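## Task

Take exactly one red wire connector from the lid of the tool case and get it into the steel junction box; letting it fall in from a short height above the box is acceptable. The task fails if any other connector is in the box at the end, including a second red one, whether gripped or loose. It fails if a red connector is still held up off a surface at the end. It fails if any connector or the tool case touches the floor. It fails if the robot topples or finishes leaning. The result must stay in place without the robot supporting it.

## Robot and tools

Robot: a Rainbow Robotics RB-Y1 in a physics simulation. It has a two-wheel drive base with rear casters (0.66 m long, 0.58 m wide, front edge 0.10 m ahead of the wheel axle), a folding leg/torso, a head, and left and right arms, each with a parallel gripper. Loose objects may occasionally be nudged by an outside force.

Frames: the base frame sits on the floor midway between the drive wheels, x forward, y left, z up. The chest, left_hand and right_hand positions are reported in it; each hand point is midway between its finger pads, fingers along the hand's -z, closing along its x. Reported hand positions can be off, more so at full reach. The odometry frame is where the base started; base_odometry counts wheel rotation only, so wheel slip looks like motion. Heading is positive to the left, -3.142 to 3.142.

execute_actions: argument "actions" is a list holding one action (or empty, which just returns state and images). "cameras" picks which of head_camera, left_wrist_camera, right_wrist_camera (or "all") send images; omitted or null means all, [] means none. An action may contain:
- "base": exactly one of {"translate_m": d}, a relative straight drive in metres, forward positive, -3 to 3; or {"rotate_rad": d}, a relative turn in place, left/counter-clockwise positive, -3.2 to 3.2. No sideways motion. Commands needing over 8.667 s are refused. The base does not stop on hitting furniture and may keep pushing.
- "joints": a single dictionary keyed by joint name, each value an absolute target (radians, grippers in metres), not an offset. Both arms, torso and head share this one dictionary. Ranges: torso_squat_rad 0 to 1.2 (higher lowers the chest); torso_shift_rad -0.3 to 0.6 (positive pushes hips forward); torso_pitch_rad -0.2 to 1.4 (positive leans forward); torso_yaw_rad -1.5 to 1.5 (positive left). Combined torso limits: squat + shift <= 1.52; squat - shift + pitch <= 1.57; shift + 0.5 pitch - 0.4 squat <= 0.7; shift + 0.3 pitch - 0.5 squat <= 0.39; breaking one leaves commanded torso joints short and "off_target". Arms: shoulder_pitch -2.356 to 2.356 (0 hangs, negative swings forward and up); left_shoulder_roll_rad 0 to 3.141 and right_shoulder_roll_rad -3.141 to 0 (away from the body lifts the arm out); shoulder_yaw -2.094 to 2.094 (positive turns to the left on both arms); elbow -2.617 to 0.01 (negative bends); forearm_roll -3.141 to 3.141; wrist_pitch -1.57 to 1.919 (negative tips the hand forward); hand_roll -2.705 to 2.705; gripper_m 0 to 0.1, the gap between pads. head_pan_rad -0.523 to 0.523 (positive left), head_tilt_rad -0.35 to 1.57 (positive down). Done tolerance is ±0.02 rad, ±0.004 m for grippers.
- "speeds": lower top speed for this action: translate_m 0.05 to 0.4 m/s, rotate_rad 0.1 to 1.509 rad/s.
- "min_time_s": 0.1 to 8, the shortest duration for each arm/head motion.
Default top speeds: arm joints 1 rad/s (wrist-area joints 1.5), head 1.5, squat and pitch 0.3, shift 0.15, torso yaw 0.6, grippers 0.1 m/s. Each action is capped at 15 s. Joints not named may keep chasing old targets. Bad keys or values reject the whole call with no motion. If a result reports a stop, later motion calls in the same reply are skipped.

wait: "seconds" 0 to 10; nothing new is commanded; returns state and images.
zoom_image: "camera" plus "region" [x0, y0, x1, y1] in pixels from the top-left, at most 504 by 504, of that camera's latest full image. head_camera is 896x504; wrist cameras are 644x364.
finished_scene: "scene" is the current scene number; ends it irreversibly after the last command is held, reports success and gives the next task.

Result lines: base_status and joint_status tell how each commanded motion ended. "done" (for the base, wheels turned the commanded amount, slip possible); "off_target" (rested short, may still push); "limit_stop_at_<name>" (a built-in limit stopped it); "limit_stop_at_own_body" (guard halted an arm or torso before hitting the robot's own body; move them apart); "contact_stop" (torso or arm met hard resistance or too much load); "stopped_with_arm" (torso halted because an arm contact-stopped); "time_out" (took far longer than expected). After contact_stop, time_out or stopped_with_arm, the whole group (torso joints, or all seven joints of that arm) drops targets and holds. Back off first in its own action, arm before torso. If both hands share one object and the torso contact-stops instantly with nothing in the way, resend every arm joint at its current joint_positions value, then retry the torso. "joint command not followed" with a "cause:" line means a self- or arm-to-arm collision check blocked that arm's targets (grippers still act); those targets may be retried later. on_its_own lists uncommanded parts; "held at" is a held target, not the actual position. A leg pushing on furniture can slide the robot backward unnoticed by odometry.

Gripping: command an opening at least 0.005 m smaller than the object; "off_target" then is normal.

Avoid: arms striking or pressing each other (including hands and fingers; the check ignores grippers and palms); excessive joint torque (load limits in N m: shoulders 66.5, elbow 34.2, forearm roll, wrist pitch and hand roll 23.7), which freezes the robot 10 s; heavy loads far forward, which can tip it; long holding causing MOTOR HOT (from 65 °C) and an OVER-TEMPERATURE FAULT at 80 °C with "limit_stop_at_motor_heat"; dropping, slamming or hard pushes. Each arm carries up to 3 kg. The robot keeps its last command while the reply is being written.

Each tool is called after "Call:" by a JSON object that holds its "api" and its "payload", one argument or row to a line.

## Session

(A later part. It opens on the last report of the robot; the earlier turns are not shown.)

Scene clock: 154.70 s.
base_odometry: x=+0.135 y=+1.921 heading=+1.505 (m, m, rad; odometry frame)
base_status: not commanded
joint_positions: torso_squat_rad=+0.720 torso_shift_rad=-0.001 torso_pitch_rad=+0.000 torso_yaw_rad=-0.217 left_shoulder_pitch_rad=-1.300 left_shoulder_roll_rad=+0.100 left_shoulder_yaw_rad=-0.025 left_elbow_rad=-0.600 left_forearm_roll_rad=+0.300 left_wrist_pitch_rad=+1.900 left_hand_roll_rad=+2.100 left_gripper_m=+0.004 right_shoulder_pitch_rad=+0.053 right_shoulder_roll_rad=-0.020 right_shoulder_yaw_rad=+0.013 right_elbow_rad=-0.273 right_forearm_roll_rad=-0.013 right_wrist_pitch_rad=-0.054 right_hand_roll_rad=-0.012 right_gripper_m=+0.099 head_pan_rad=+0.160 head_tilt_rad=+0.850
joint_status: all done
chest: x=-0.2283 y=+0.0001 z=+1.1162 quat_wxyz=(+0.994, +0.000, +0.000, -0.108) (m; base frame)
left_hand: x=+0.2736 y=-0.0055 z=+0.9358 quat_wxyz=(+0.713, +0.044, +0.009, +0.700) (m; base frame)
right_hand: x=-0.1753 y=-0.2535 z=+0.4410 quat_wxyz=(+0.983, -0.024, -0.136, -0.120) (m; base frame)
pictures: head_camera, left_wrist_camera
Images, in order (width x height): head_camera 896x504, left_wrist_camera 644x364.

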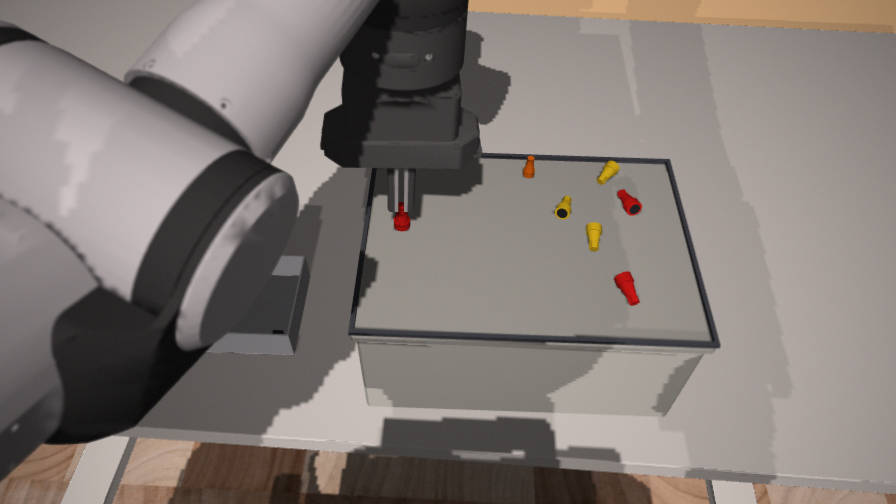

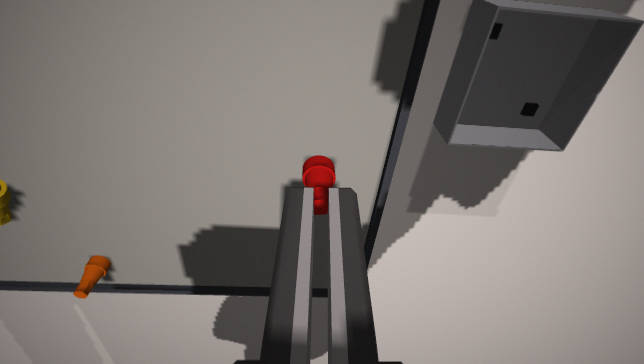

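Call:
{"api": "execute_actions", "payload": {
  "actions": [
    {"base":{"translate_m":0.016},"joints":{"left_gripper_m":0.036}}
  ],
  "cameras": []
}}

Call:
{"api": "execute_actions", "payload": {
  "actions": [
    {"joints":{"torso_squat_rad":0.79}}
  ],
  "cameras": ["head_camera","left_wrist_camera"]
}}

Call:
{"api": "zoom_image", "payload": {
  "camera": "head_camera",
  "region": [320,120,500,280]
}}

Scene clock: 163.57 s.
base_odometry: x=+0.136 y=+1.937 heading=+1.505 (m, m, rad; odometry frame)
base_status: done
joint_positions: torso_squat_rad=+0.720 torso_shift_rad=-0.001 torso_pitch_rad=+0.000 torso_yaw_rad=-0.217 left_shoulder_pitch_rad=-1.300 left_shoulder_roll_rad=+0.100 left_shoulder_yaw_rad=-0.025 left_elbow_rad=-0.600 left_forearm_roll_rad=+0.300 left_wrist_pitch_rad=+1.900 left_hand_roll_rad=+2.100 left_gripper_m=+0.036 right_shoulder_pitch_rad=+0.053 right_shoulder_roll_rad=-0.020 right_shoulder_yaw_rad=+0.013 right_elbow_rad=-0.273 right_forearm_roll_rad=-0.013 right_wrist_pitch_rad=-0.054 right_hand_roll_rad=-0.012 right_gripper_m=+0.099 head_pan_rad=+0.160 head_tilt_rad=+0.850
joint_status: all done
chest: x=-0.2282 y=+0.0001 z=+1.1162 quat_wxyz=(+0.994, +0.000, +0.000, -0.108) (m; base frame)
left_hand: x=+0.2737 y=-0.0055 z=+0.9358 quat_wxyz=(+0.713, +0.044, +0.009, +0.700) (m; base frame)
right_hand: x=-0.1752 y=-0.2535 z=+0.4410 quat_wxyz=(+0.983, -0.024, -0.136, -0.120) (m; base frame)
pictures: none
No camera images: the call's "cameras" was empty. Leave "cameras" out to get every camera's image.

Scene clock: 164.53 s.
base_odometry: x=+0.136 y=+1.937 heading=+1.505 (m, m, rad; odometry frame)
base_status: not commanded
joint_positions: torso_squat_rad=+0.790 torso_shift_rad=-0.001 torso_pitch_rad=+0.000 torso_yaw_rad=-0.217 left_shoulder_pitch_rad=-1.300 left_shoulder_roll_rad=+0.100 left_shoulder_yaw_rad=-0.025 left_elbow_rad=-0.600 left_forearm_roll_rad=+0.300 left_wrist_pitch_rad=+1.900 left_hand_roll_rad=+2.100 left_gripper_m=+0.036 right_shoulder_pitch_rad=+0.053 right_shoulder_roll_rad=-0.020 right_shoulder_yaw_rad=+0.013 right_elbow_rad=-0.273 right_forearm_roll_rad=-0.013 right_wrist_pitch_rad=-0.054 right_hand_roll_rad=-0.012 right_gripper_m=+0.099 head_pan_rad=+0.160 head_tilt_rad=+0.850
joint_status: all done
chest: x=-0.2285 y=+0.0001 z=+1.0826 quat_wxyz=(+0.994, +0.000, +0.000, -0.108) (m; base frame)
left_hand: x=+0.2735 y=-0.0054 z=+0.9024 quat_wxyz=(+0.713, +0.044, +0.009, +0.700) (m; base frame)
right_hand: x=-0.1751 y=-0.2535 z=+0.4075 quat_wxyz=(+0.983, -0.024, -0.136, -0.120) (m; base frame)
pictures: head_camera, left_wrist_camera
Images, in order (width x height): head_camera 896x504, left_wrist_camera 644x364.

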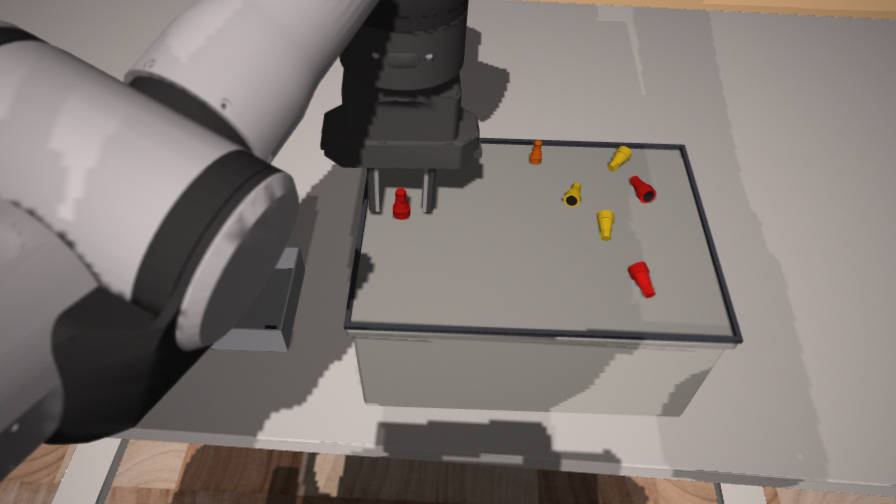

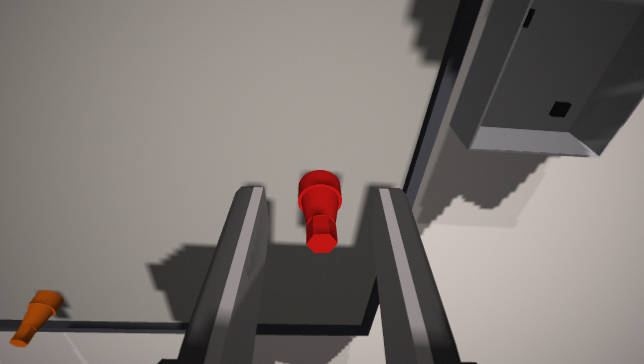

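Region (320, 120, 500, 280) of head_camera's 896x504 image, scaled by 2.800, with more detail than that image has.

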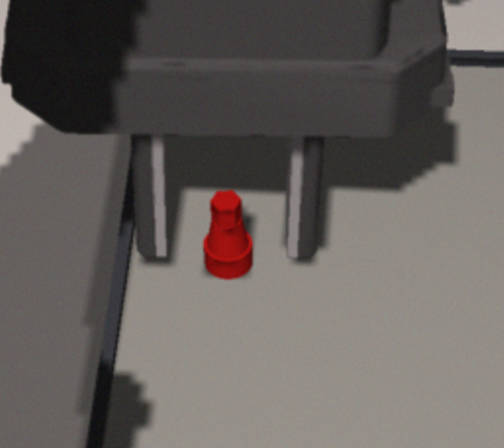

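Call:
{"api": "execute_actions", "payload": {
  "actions": [
    {"joints":{"left_gripper_m":0.002}}
  ],
  "cameras": ["head_camera","left_wrist_camera"]
}}

Scene clock: 171.17 s.
base_odometry: x=+0.136 y=+1.937 heading=+1.505 (m, m, rad; odometry frame)
base_status: not commanded
joint_positions: torso_squat_rad=+0.790 torso_shift_rad=-0.001 torso_pitch_rad=+0.000 torso_yaw_rad=-0.217 left_shoulder_pitch_rad=-1.300 left_shoulder_roll_rad=+0.100 left_shoulder_yaw_rad=-0.025 left_elbow_rad=-0.600 left_forearm_roll_rad=+0.300 left_wrist_pitch_rad=+1.900 left_hand_roll_rad=+2.100 left_gripper_m=+0.010 right_shoulder_pitch_rad=+0.053 right_shoulder_roll_rad=-0.020 right_shoulder_yaw_rad=+0.013 right_elbow_rad=-0.273 right_forearm_roll_rad=-0.013 right_wrist_pitch_rad=-0.054 right_hand_roll_rad=-0.012 right_gripper_m=+0.099 head_pan_rad=+0.160 head_tilt_rad=+0.850
joint_status: left_gripper_m off_target (ended at +0.010, target +0.002)
chest: x=-0.2285 y=+0.0001 z=+1.0826 quat_wxyz=(+0.994, +0.000, +0.000, -0.108) (m; base frame)
left_hand: x=+0.2735 y=-0.0054 z=+0.9024 quat_wxyz=(+0.713, +0.044, +0.009, +0.700) (m; base frame)
right_hand: x=-0.1751 y=-0.2535 z=+0.4075 quat_wxyz=(+0.983, -0.024, -0.136, -0.120) (m; base frame)
pictures: head_camera, left_wrist_camera
Images, in order (width x height): head_camera 896x504, left_wrist_camera 644x364.

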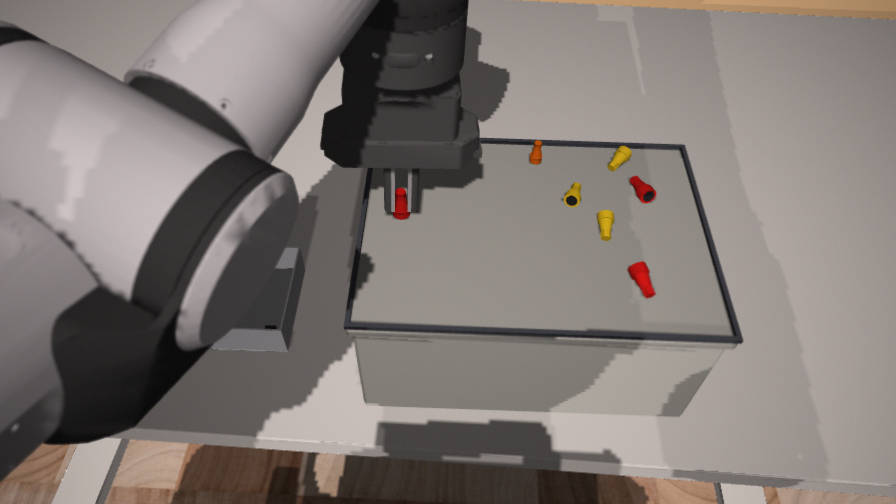

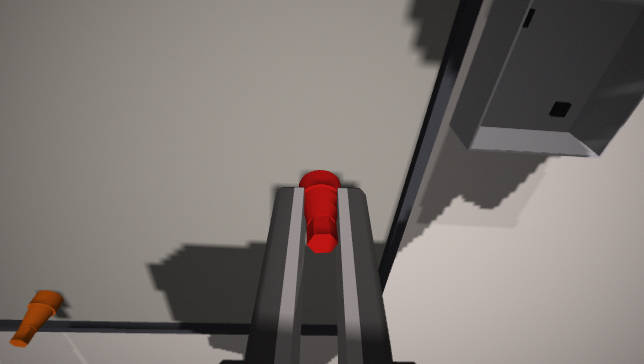

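Call:
{"api": "execute_actions", "payload": {
  "actions": [
    {"joints":{"torso_squat_rad":0.72}}
  ],
  "cameras": ["left_wrist_camera"]
}}

Call:
{"api": "execute_actions", "payload": {
  "actions": [
    {"joints":{"torso_yaw_rad":0.15,"head_tilt_rad":1.0}}
  ],
  "cameras": ["head_camera","left_wrist_camera"]
}}

Scene clock: 180.37 s.
base_odometry: x=+0.136 y=+1.937 heading=+1.505 (m, m, rad; odometry frame)
base_status: not commanded
joint_positions: torso_squat_rad=+0.720 torso_shift_rad=-0.001 torso_pitch_rad=+0.000 torso_yaw_rad=-0.217 left_shoulder_pitch_rad=-1.300 left_shoulder_roll_rad=+0.100 left_shoulder_yaw_rad=-0.025 left_elbow_rad=-0.600 left_forearm_roll_rad=+0.300 left_wrist_pitch_rad=+1.900 left_hand_roll_rad=+2.100 left_gripper_m=+0.010 right_shoulder_pitch_rad=+0.053 right_shoulder_roll_rad=-0.020 right_shoulder_yaw_rad=+0.013 right_elbow_rad=-0.273 right_forearm_roll_rad=-0.013 right_wrist_pitch_rad=-0.054 right_hand_roll_rad=-0.012 right_gripper_m=+0.099 head_pan_rad=+0.160 head_tilt_rad=+0.850
joint_status: all done
chest: x=-0.2283 y=+0.0001 z=+1.1162 quat_wxyz=(+0.994, +0.000, +0.000, -0.108) (m; base frame)
left_hand: x=+0.2736 y=-0.0055 z=+0.9358 quat_wxyz=(+0.713, +0.044, +0.009, +0.700) (m; base frame)
right_hand: x=-0.1752 y=-0.2535 z=+0.4410 quat_wxyz=(+0.983, -0.024, -0.136, -0.120) (m; base frame)
pictures: left_wrist_camera
Images, in order (width x height): left_wrist_camera 644x364.

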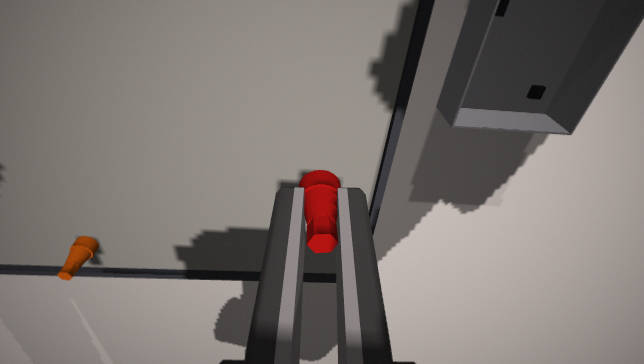

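Scene clock: 181.77 s.
base_odometry: x=+0.136 y=+1.937 heading=+1.505 (m, m, rad; odometry frame)
base_status: not commanded
joint_positions: torso_squat_rad=+0.720 torso_shift_rad=-0.001 torso_pitch_rad=+0.000 torso_yaw_rad=+0.150 left_shoulder_pitch_rad=-1.300 left_shoulder_roll_rad=+0.100 left_shoulder_yaw_rad=-0.025 left_elbow_rad=-0.600 left_forearm_roll_rad=+0.300 left_wrist_pitch_rad=+1.900 left_hand_roll_rad=+2.100 left_gripper_m=+0.010 right_shoulder_pitch_rad=+0.053 right_shoulder_roll_rad=-0.020 right_shoulder_yaw_rad=+0.013 right_elbow_rad=-0.273 right_forearm_roll_rad=-0.013 right_wrist_pitch_rad=-0.054 right_hand_roll_rad=-0.012 right_gripper_m=+0.099 head_pan_rad=+0.160 head_tilt_rad=+1.000
joint_status: all done
chest: x=-0.2283 y=+0.0001 z=+1.1162 quat_wxyz=(+0.997, +0.000, +0.000, +0.075) (m; base frame)
left_hand: x=+0.2421 y=+0.1751 z=+0.9357 quat_wxyz=(+0.573, +0.042, +0.017, +0.818) (m; base frame)
right_hand: x=-0.0879 y=-0.2176 z=+0.4410 quat_wxyz=(+0.989, +0.001, -0.138, +0.061) (m; base frame)
pictures: head_camera, left_wrist_camera
Images, in order (width x height): head_camera 896x504, left_wrist_camera 644x364.

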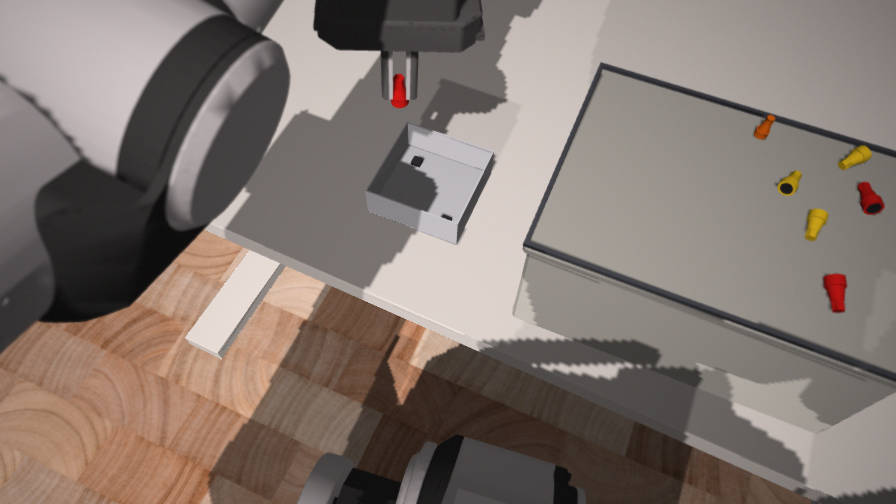

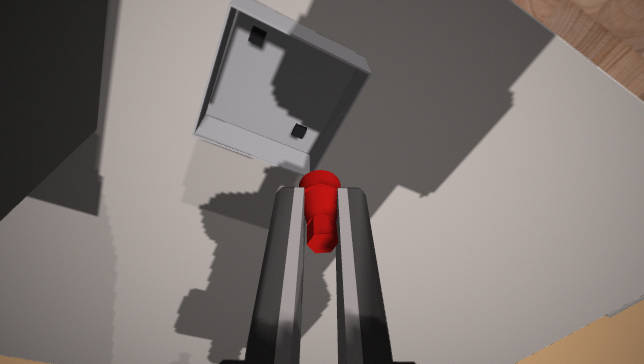

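Call:
{"api": "execute_actions", "payload": {
  "actions": [
    {"joints":{"torso_yaw_rad":0.09,"torso_squat_rad":0.88}}
  ],
  "cameras": ["head_camera","left_wrist_camera"]
}}

Scene clock: 190.67 s.
base_odometry: x=+0.136 y=+1.937 heading=+1.505 (m, m, rad; odometry frame)
base_status: not commanded
joint_positions: torso_squat_rad=+0.880 torso_shift_rad=-0.001 torso_pitch_rad=+0.000 torso_yaw_rad=+0.090 left_shoulder_pitch_rad=-1.300 left_shoulder_roll_rad=+0.100 left_shoulder_yaw_rad=-0.025 left_elbow_rad=-0.600 left_forearm_roll_rad=+0.300 left_wrist_pitch_rad=+1.900 left_hand_roll_rad=+2.100 left_gripper_m=+0.010 right_shoulder_pitch_rad=+0.053 right_shoulder_roll_rad=-0.020 right_shoulder_yaw_rad=+0.013 right_elbow_rad=-0.273 right_forearm_roll_rad=-0.013 right_wrist_pitch_rad=-0.054 right_hand_roll_rad=-0.012 right_gripper_m=+0.099 head_pan_rad=+0.160 head_tilt_rad=+1.000
joint_status: all done
chest: x=-0.2284 y=+0.0001 z=+1.0359 quat_wxyz=(+0.999, +0.000, +0.000, +0.045) (m; base frame)
left_hand: x=+0.2517 y=+0.1466 z=+0.8556 quat_wxyz=(+0.598, +0.042, +0.015, +0.801) (m; base frame)
right_hand: x=-0.1011 y=-0.2256 z=+0.3608 quat_wxyz=(+0.990, -0.003, -0.138, +0.031) (m; base frame)
pictures: head_camera, left_wrist_camera
Images, in order (width x height): head_camera 896x504, left_wrist_camera 644x364.

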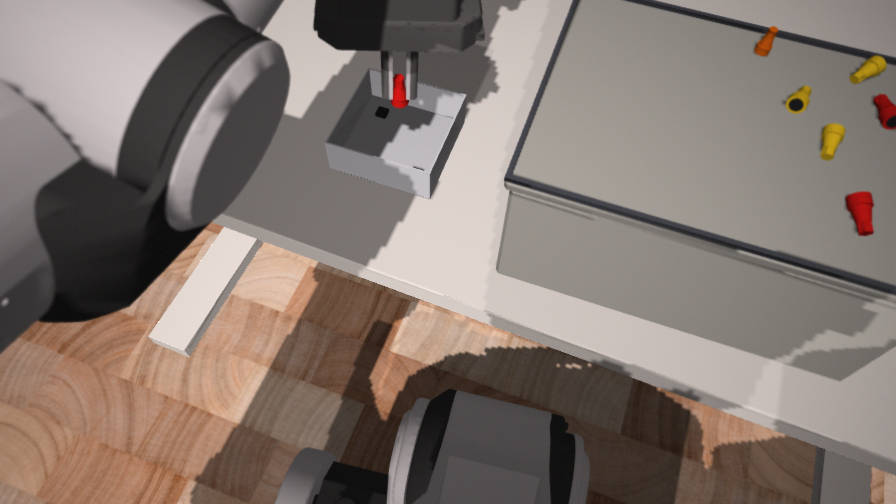

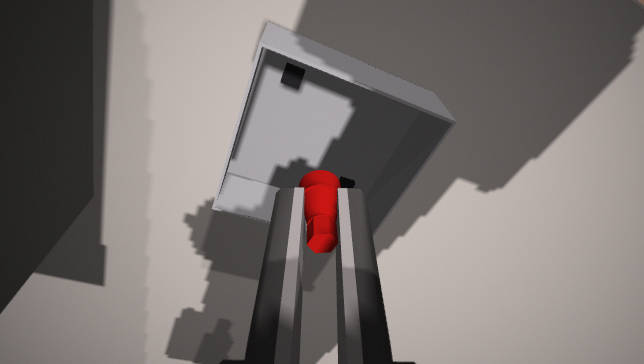

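Call:
{"api": "execute_actions", "payload": {
  "actions": [
    {"base":{"translate_m":0.012},"joints":{"torso_squat_rad":0.94}}
  ],
  "cameras": ["head_camera","left_wrist_camera"]
}}

Scene clock: 196.33 s.
base_odometry: x=+0.137 y=+1.949 heading=+1.505 (m, m, rad; odometry frame)
base_status: done
joint_positions: torso_squat_rad=+0.940 torso_shift_rad=-0.001 torso_pitch_rad=+0.000 torso_yaw_rad=+0.090 left_shoulder_pitch_rad=-1.300 left_shoulder_roll_rad=+0.100 left_shoulder_yaw_rad=-0.025 left_elbow_rad=-0.600 left_forearm_roll_rad=+0.300 left_wrist_pitch_rad=+1.900 left_hand_roll_rad=+2.100 left_gripper_m=+0.010 right_shoulder_pitch_rad=+0.053 right_shoulder_roll_rad=-0.020 right_shoulder_yaw_rad=+0.013 right_elbow_rad=-0.273 right_forearm_roll_rad=-0.013 right_wrist_pitch_rad=-0.054 right_hand_roll_rad=-0.012 right_gripper_m=+0.099 head_pan_rad=+0.160 head_tilt_rad=+1.000
joint_status: all done
chest: x=-0.2284 y=+0.0001 z=+1.0028 quat_wxyz=(+0.999, +0.000, +0.000, +0.045) (m; base frame)
left_hand: x=+0.2517 y=+0.1466 z=+0.8224 quat_wxyz=(+0.598, +0.042, +0.015, +0.801) (m; base frame)
right_hand: x=-0.1010 y=-0.2256 z=+0.3276 quat_wxyz=(+0.990, -0.003, -0.138, +0.031) (m; base frame)
pictures: head_camera, left_wrist_camera
Images, in order (width x height): head_camera 896x504, left_wrist_camera 644x364.

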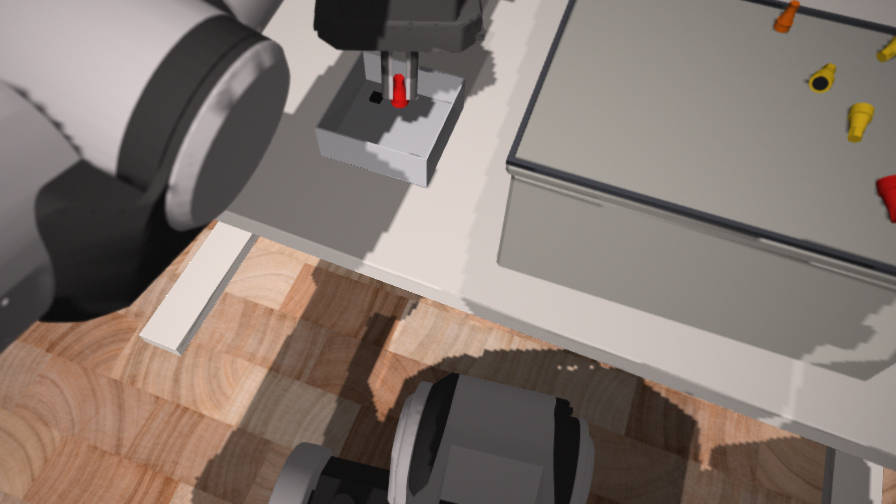

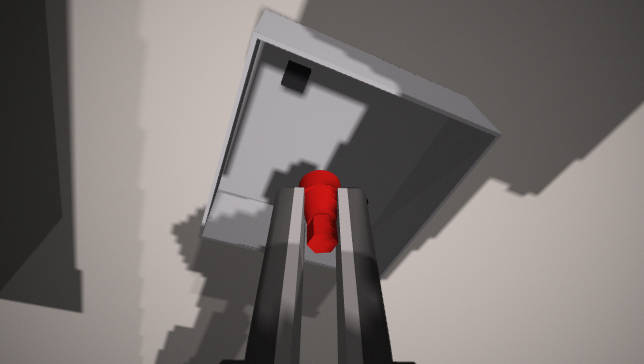

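Call:
{"api": "execute_actions", "payload": {
  "actions": [
    {"joints":{"torso_squat_rad":0.975}}
  ],
  "cameras": []
}}

Call:
{"api": "execute_actions", "payload": {
  "actions": [
    {"joints":{"left_gripper_m":0.03}}
  ],
  "cameras": []
}}

Call:
{"api": "execute_actions", "payload": {
  "actions": [
    {"joints":{"torso_squat_rad":0.88}}
  ],
  "cameras": ["head_camera","left_wrist_camera"]
}}

Scene clock: 205.33 s.
base_odometry: x=+0.137 y=+1.949 heading=+1.505 (m, m, rad; odometry frame)
base_status: not commanded
joint_positions: torso_squat_rad=+0.975 torso_shift_rad=-0.001 torso_pitch_rad=+0.000 torso_yaw_rad=+0.090 left_shoulder_pitch_rad=-1.300 left_shoulder_roll_rad=+0.100 left_shoulder_yaw_rad=-0.025 left_elbow_rad=-0.600 left_forearm_roll_rad=+0.300 left_wrist_pitch_rad=+1.900 left_hand_roll_rad=+2.100 left_gripper_m=+0.010 right_shoulder_pitch_rad=+0.053 right_shoulder_roll_rad=-0.020 right_shoulder_yaw_rad=+0.013 right_elbow_rad=-0.273 right_forearm_roll_rad=-0.013 right_wrist_pitch_rad=-0.054 right_hand_roll_rad=-0.012 right_gripper_m=+0.099 head_pan_rad=+0.160 head_tilt_rad=+1.000
joint_status: all done
chest: x=-0.2284 y=+0.0001 z=+0.9827 quat_wxyz=(+0.999, +0.000, +0.000, +0.045) (m; base frame)
left_hand: x=+0.2517 y=+0.1466 z=+0.8024 quat_wxyz=(+0.598, +0.042, +0.015, +0.801) (m; base frame)
right_hand: x=-0.1010 y=-0.2256 z=+0.3076 quat_wxyz=(+0.990, -0.003, -0.138, +0.031) (m; base frame)
pictures: none
No camera images: the call's "cameras" was empty. Leave "cameras" out to get every camera's image.

Scene clock: 206.10 s.
base_odometry: x=+0.137 y=+1.949 heading=+1.505 (m, m, rad; odometry frame)
base_status: not commanded
joint_positions: torso_squat_rad=+0.975 torso_shift_rad=-0.001 torso_pitch_rad=+0.000 torso_yaw_rad=+0.090 left_shoulder_pitch_rad=-1.300 left_shoulder_roll_rad=+0.100 left_shoulder_yaw_rad=-0.025 left_elbow_rad=-0.600 left_forearm_roll_rad=+0.300 left_wrist_pitch_rad=+1.900 left_hand_roll_rad=+2.100 left_gripper_m=+0.030 right_shoulder_pitch_rad=+0.053 right_shoulder_roll_rad=-0.020 right_shoulder_yaw_rad=+0.013 right_elbow_rad=-0.273 right_forearm_roll_rad=-0.013 right_wrist_pitch_rad=-0.054 right_hand_roll_rad=-0.012 right_gripper_m=+0.099 head_pan_rad=+0.160 head_tilt_rad=+1.000
joint_status: all done
chest: x=-0.2284 y=+0.0001 z=+0.9827 quat_wxyz=(+0.999, +0.000, +0.000, +0.045) (m; base frame)
left_hand: x=+0.2517 y=+0.1466 z=+0.8024 quat_wxyz=(+0.598, +0.042, +0.015, +0.801) (m; base frame)
right_hand: x=-0.1010 y=-0.2256 z=+0.3076 quat_wxyz=(+0.990, -0.003, -0.138, +0.031) (m; base frame)
pictures: none
No camera images: the call's "cameras" was empty. Leave "cameras" out to get every camera's image.

Scene clock: 207.20 s.
base_odometry: x=+0.137 y=+1.949 heading=+1.505 (m, m, rad; odometry frame)
base_status: not commanded
joint_positions: torso_squat_rad=+0.880 torso_shift_rad=-0.001 torso_pitch_rad=+0.000 torso_yaw_rad=+0.090 left_shoulder_pitch_rad=-1.300 left_shoulder_roll_rad=+0.100 left_shoulder_yaw_rad=-0.025 left_elbow_rad=-0.600 left_forearm_roll_rad=+0.300 left_wrist_pitch_rad=+1.900 left_hand_roll_rad=+2.100 left_gripper_m=+0.030 right_shoulder_pitch_rad=+0.053 right_shoulder_roll_rad=-0.020 right_shoulder_yaw_rad=+0.013 right_elbow_rad=-0.273 right_forearm_roll_rad=-0.013 right_wrist_pitch_rad=-0.054 right_hand_roll_rad=-0.012 right_gripper_m=+0.099 head_pan_rad=+0.160 head_tilt_rad=+1.000
joint_status: all done
chest: x=-0.2282 y=+0.0001 z=+1.0359 quat_wxyz=(+0.999, +0.000, +0.000, +0.045) (m; base frame)
left_hand: x=+0.2518 y=+0.1466 z=+0.8554 quat_wxyz=(+0.598, +0.042, +0.016, +0.800) (m; base frame)
right_hand: x=-0.1012 y=-0.2256 z=+0.3607 quat_wxyz=(+0.990, -0.003, -0.138, +0.031) (m; base frame)
pictures: head_camera, left_wrist_camera
Images, in order (width x height): head_camera 896x504, left_wrist_camera 644x364.

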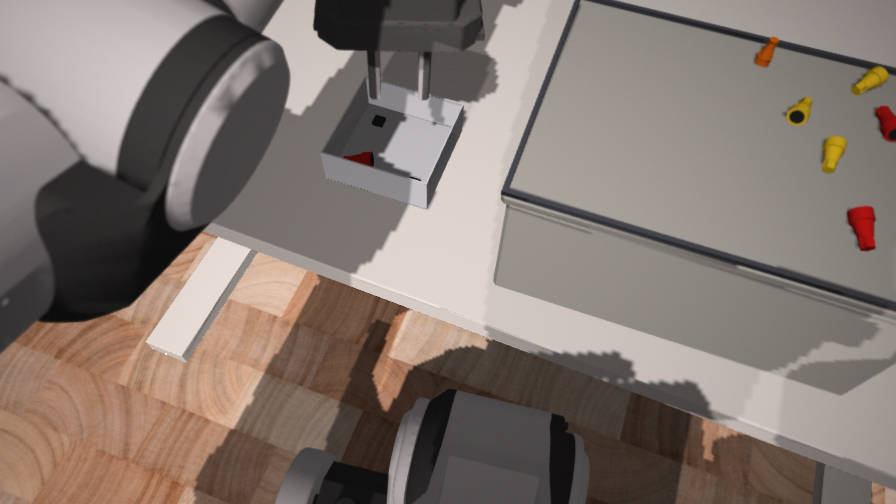

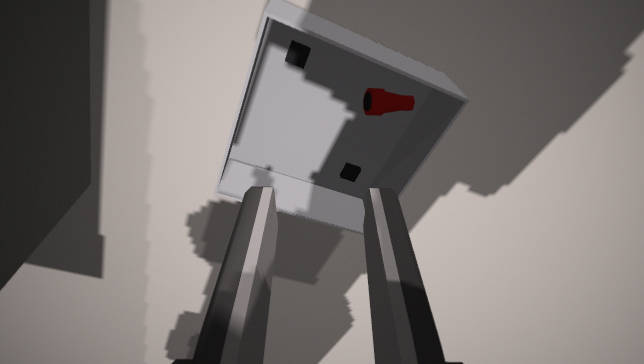

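Call:
{"api": "finished_scene", "payload": {
  "scene": 1
}}

The scene is finished: the task was done.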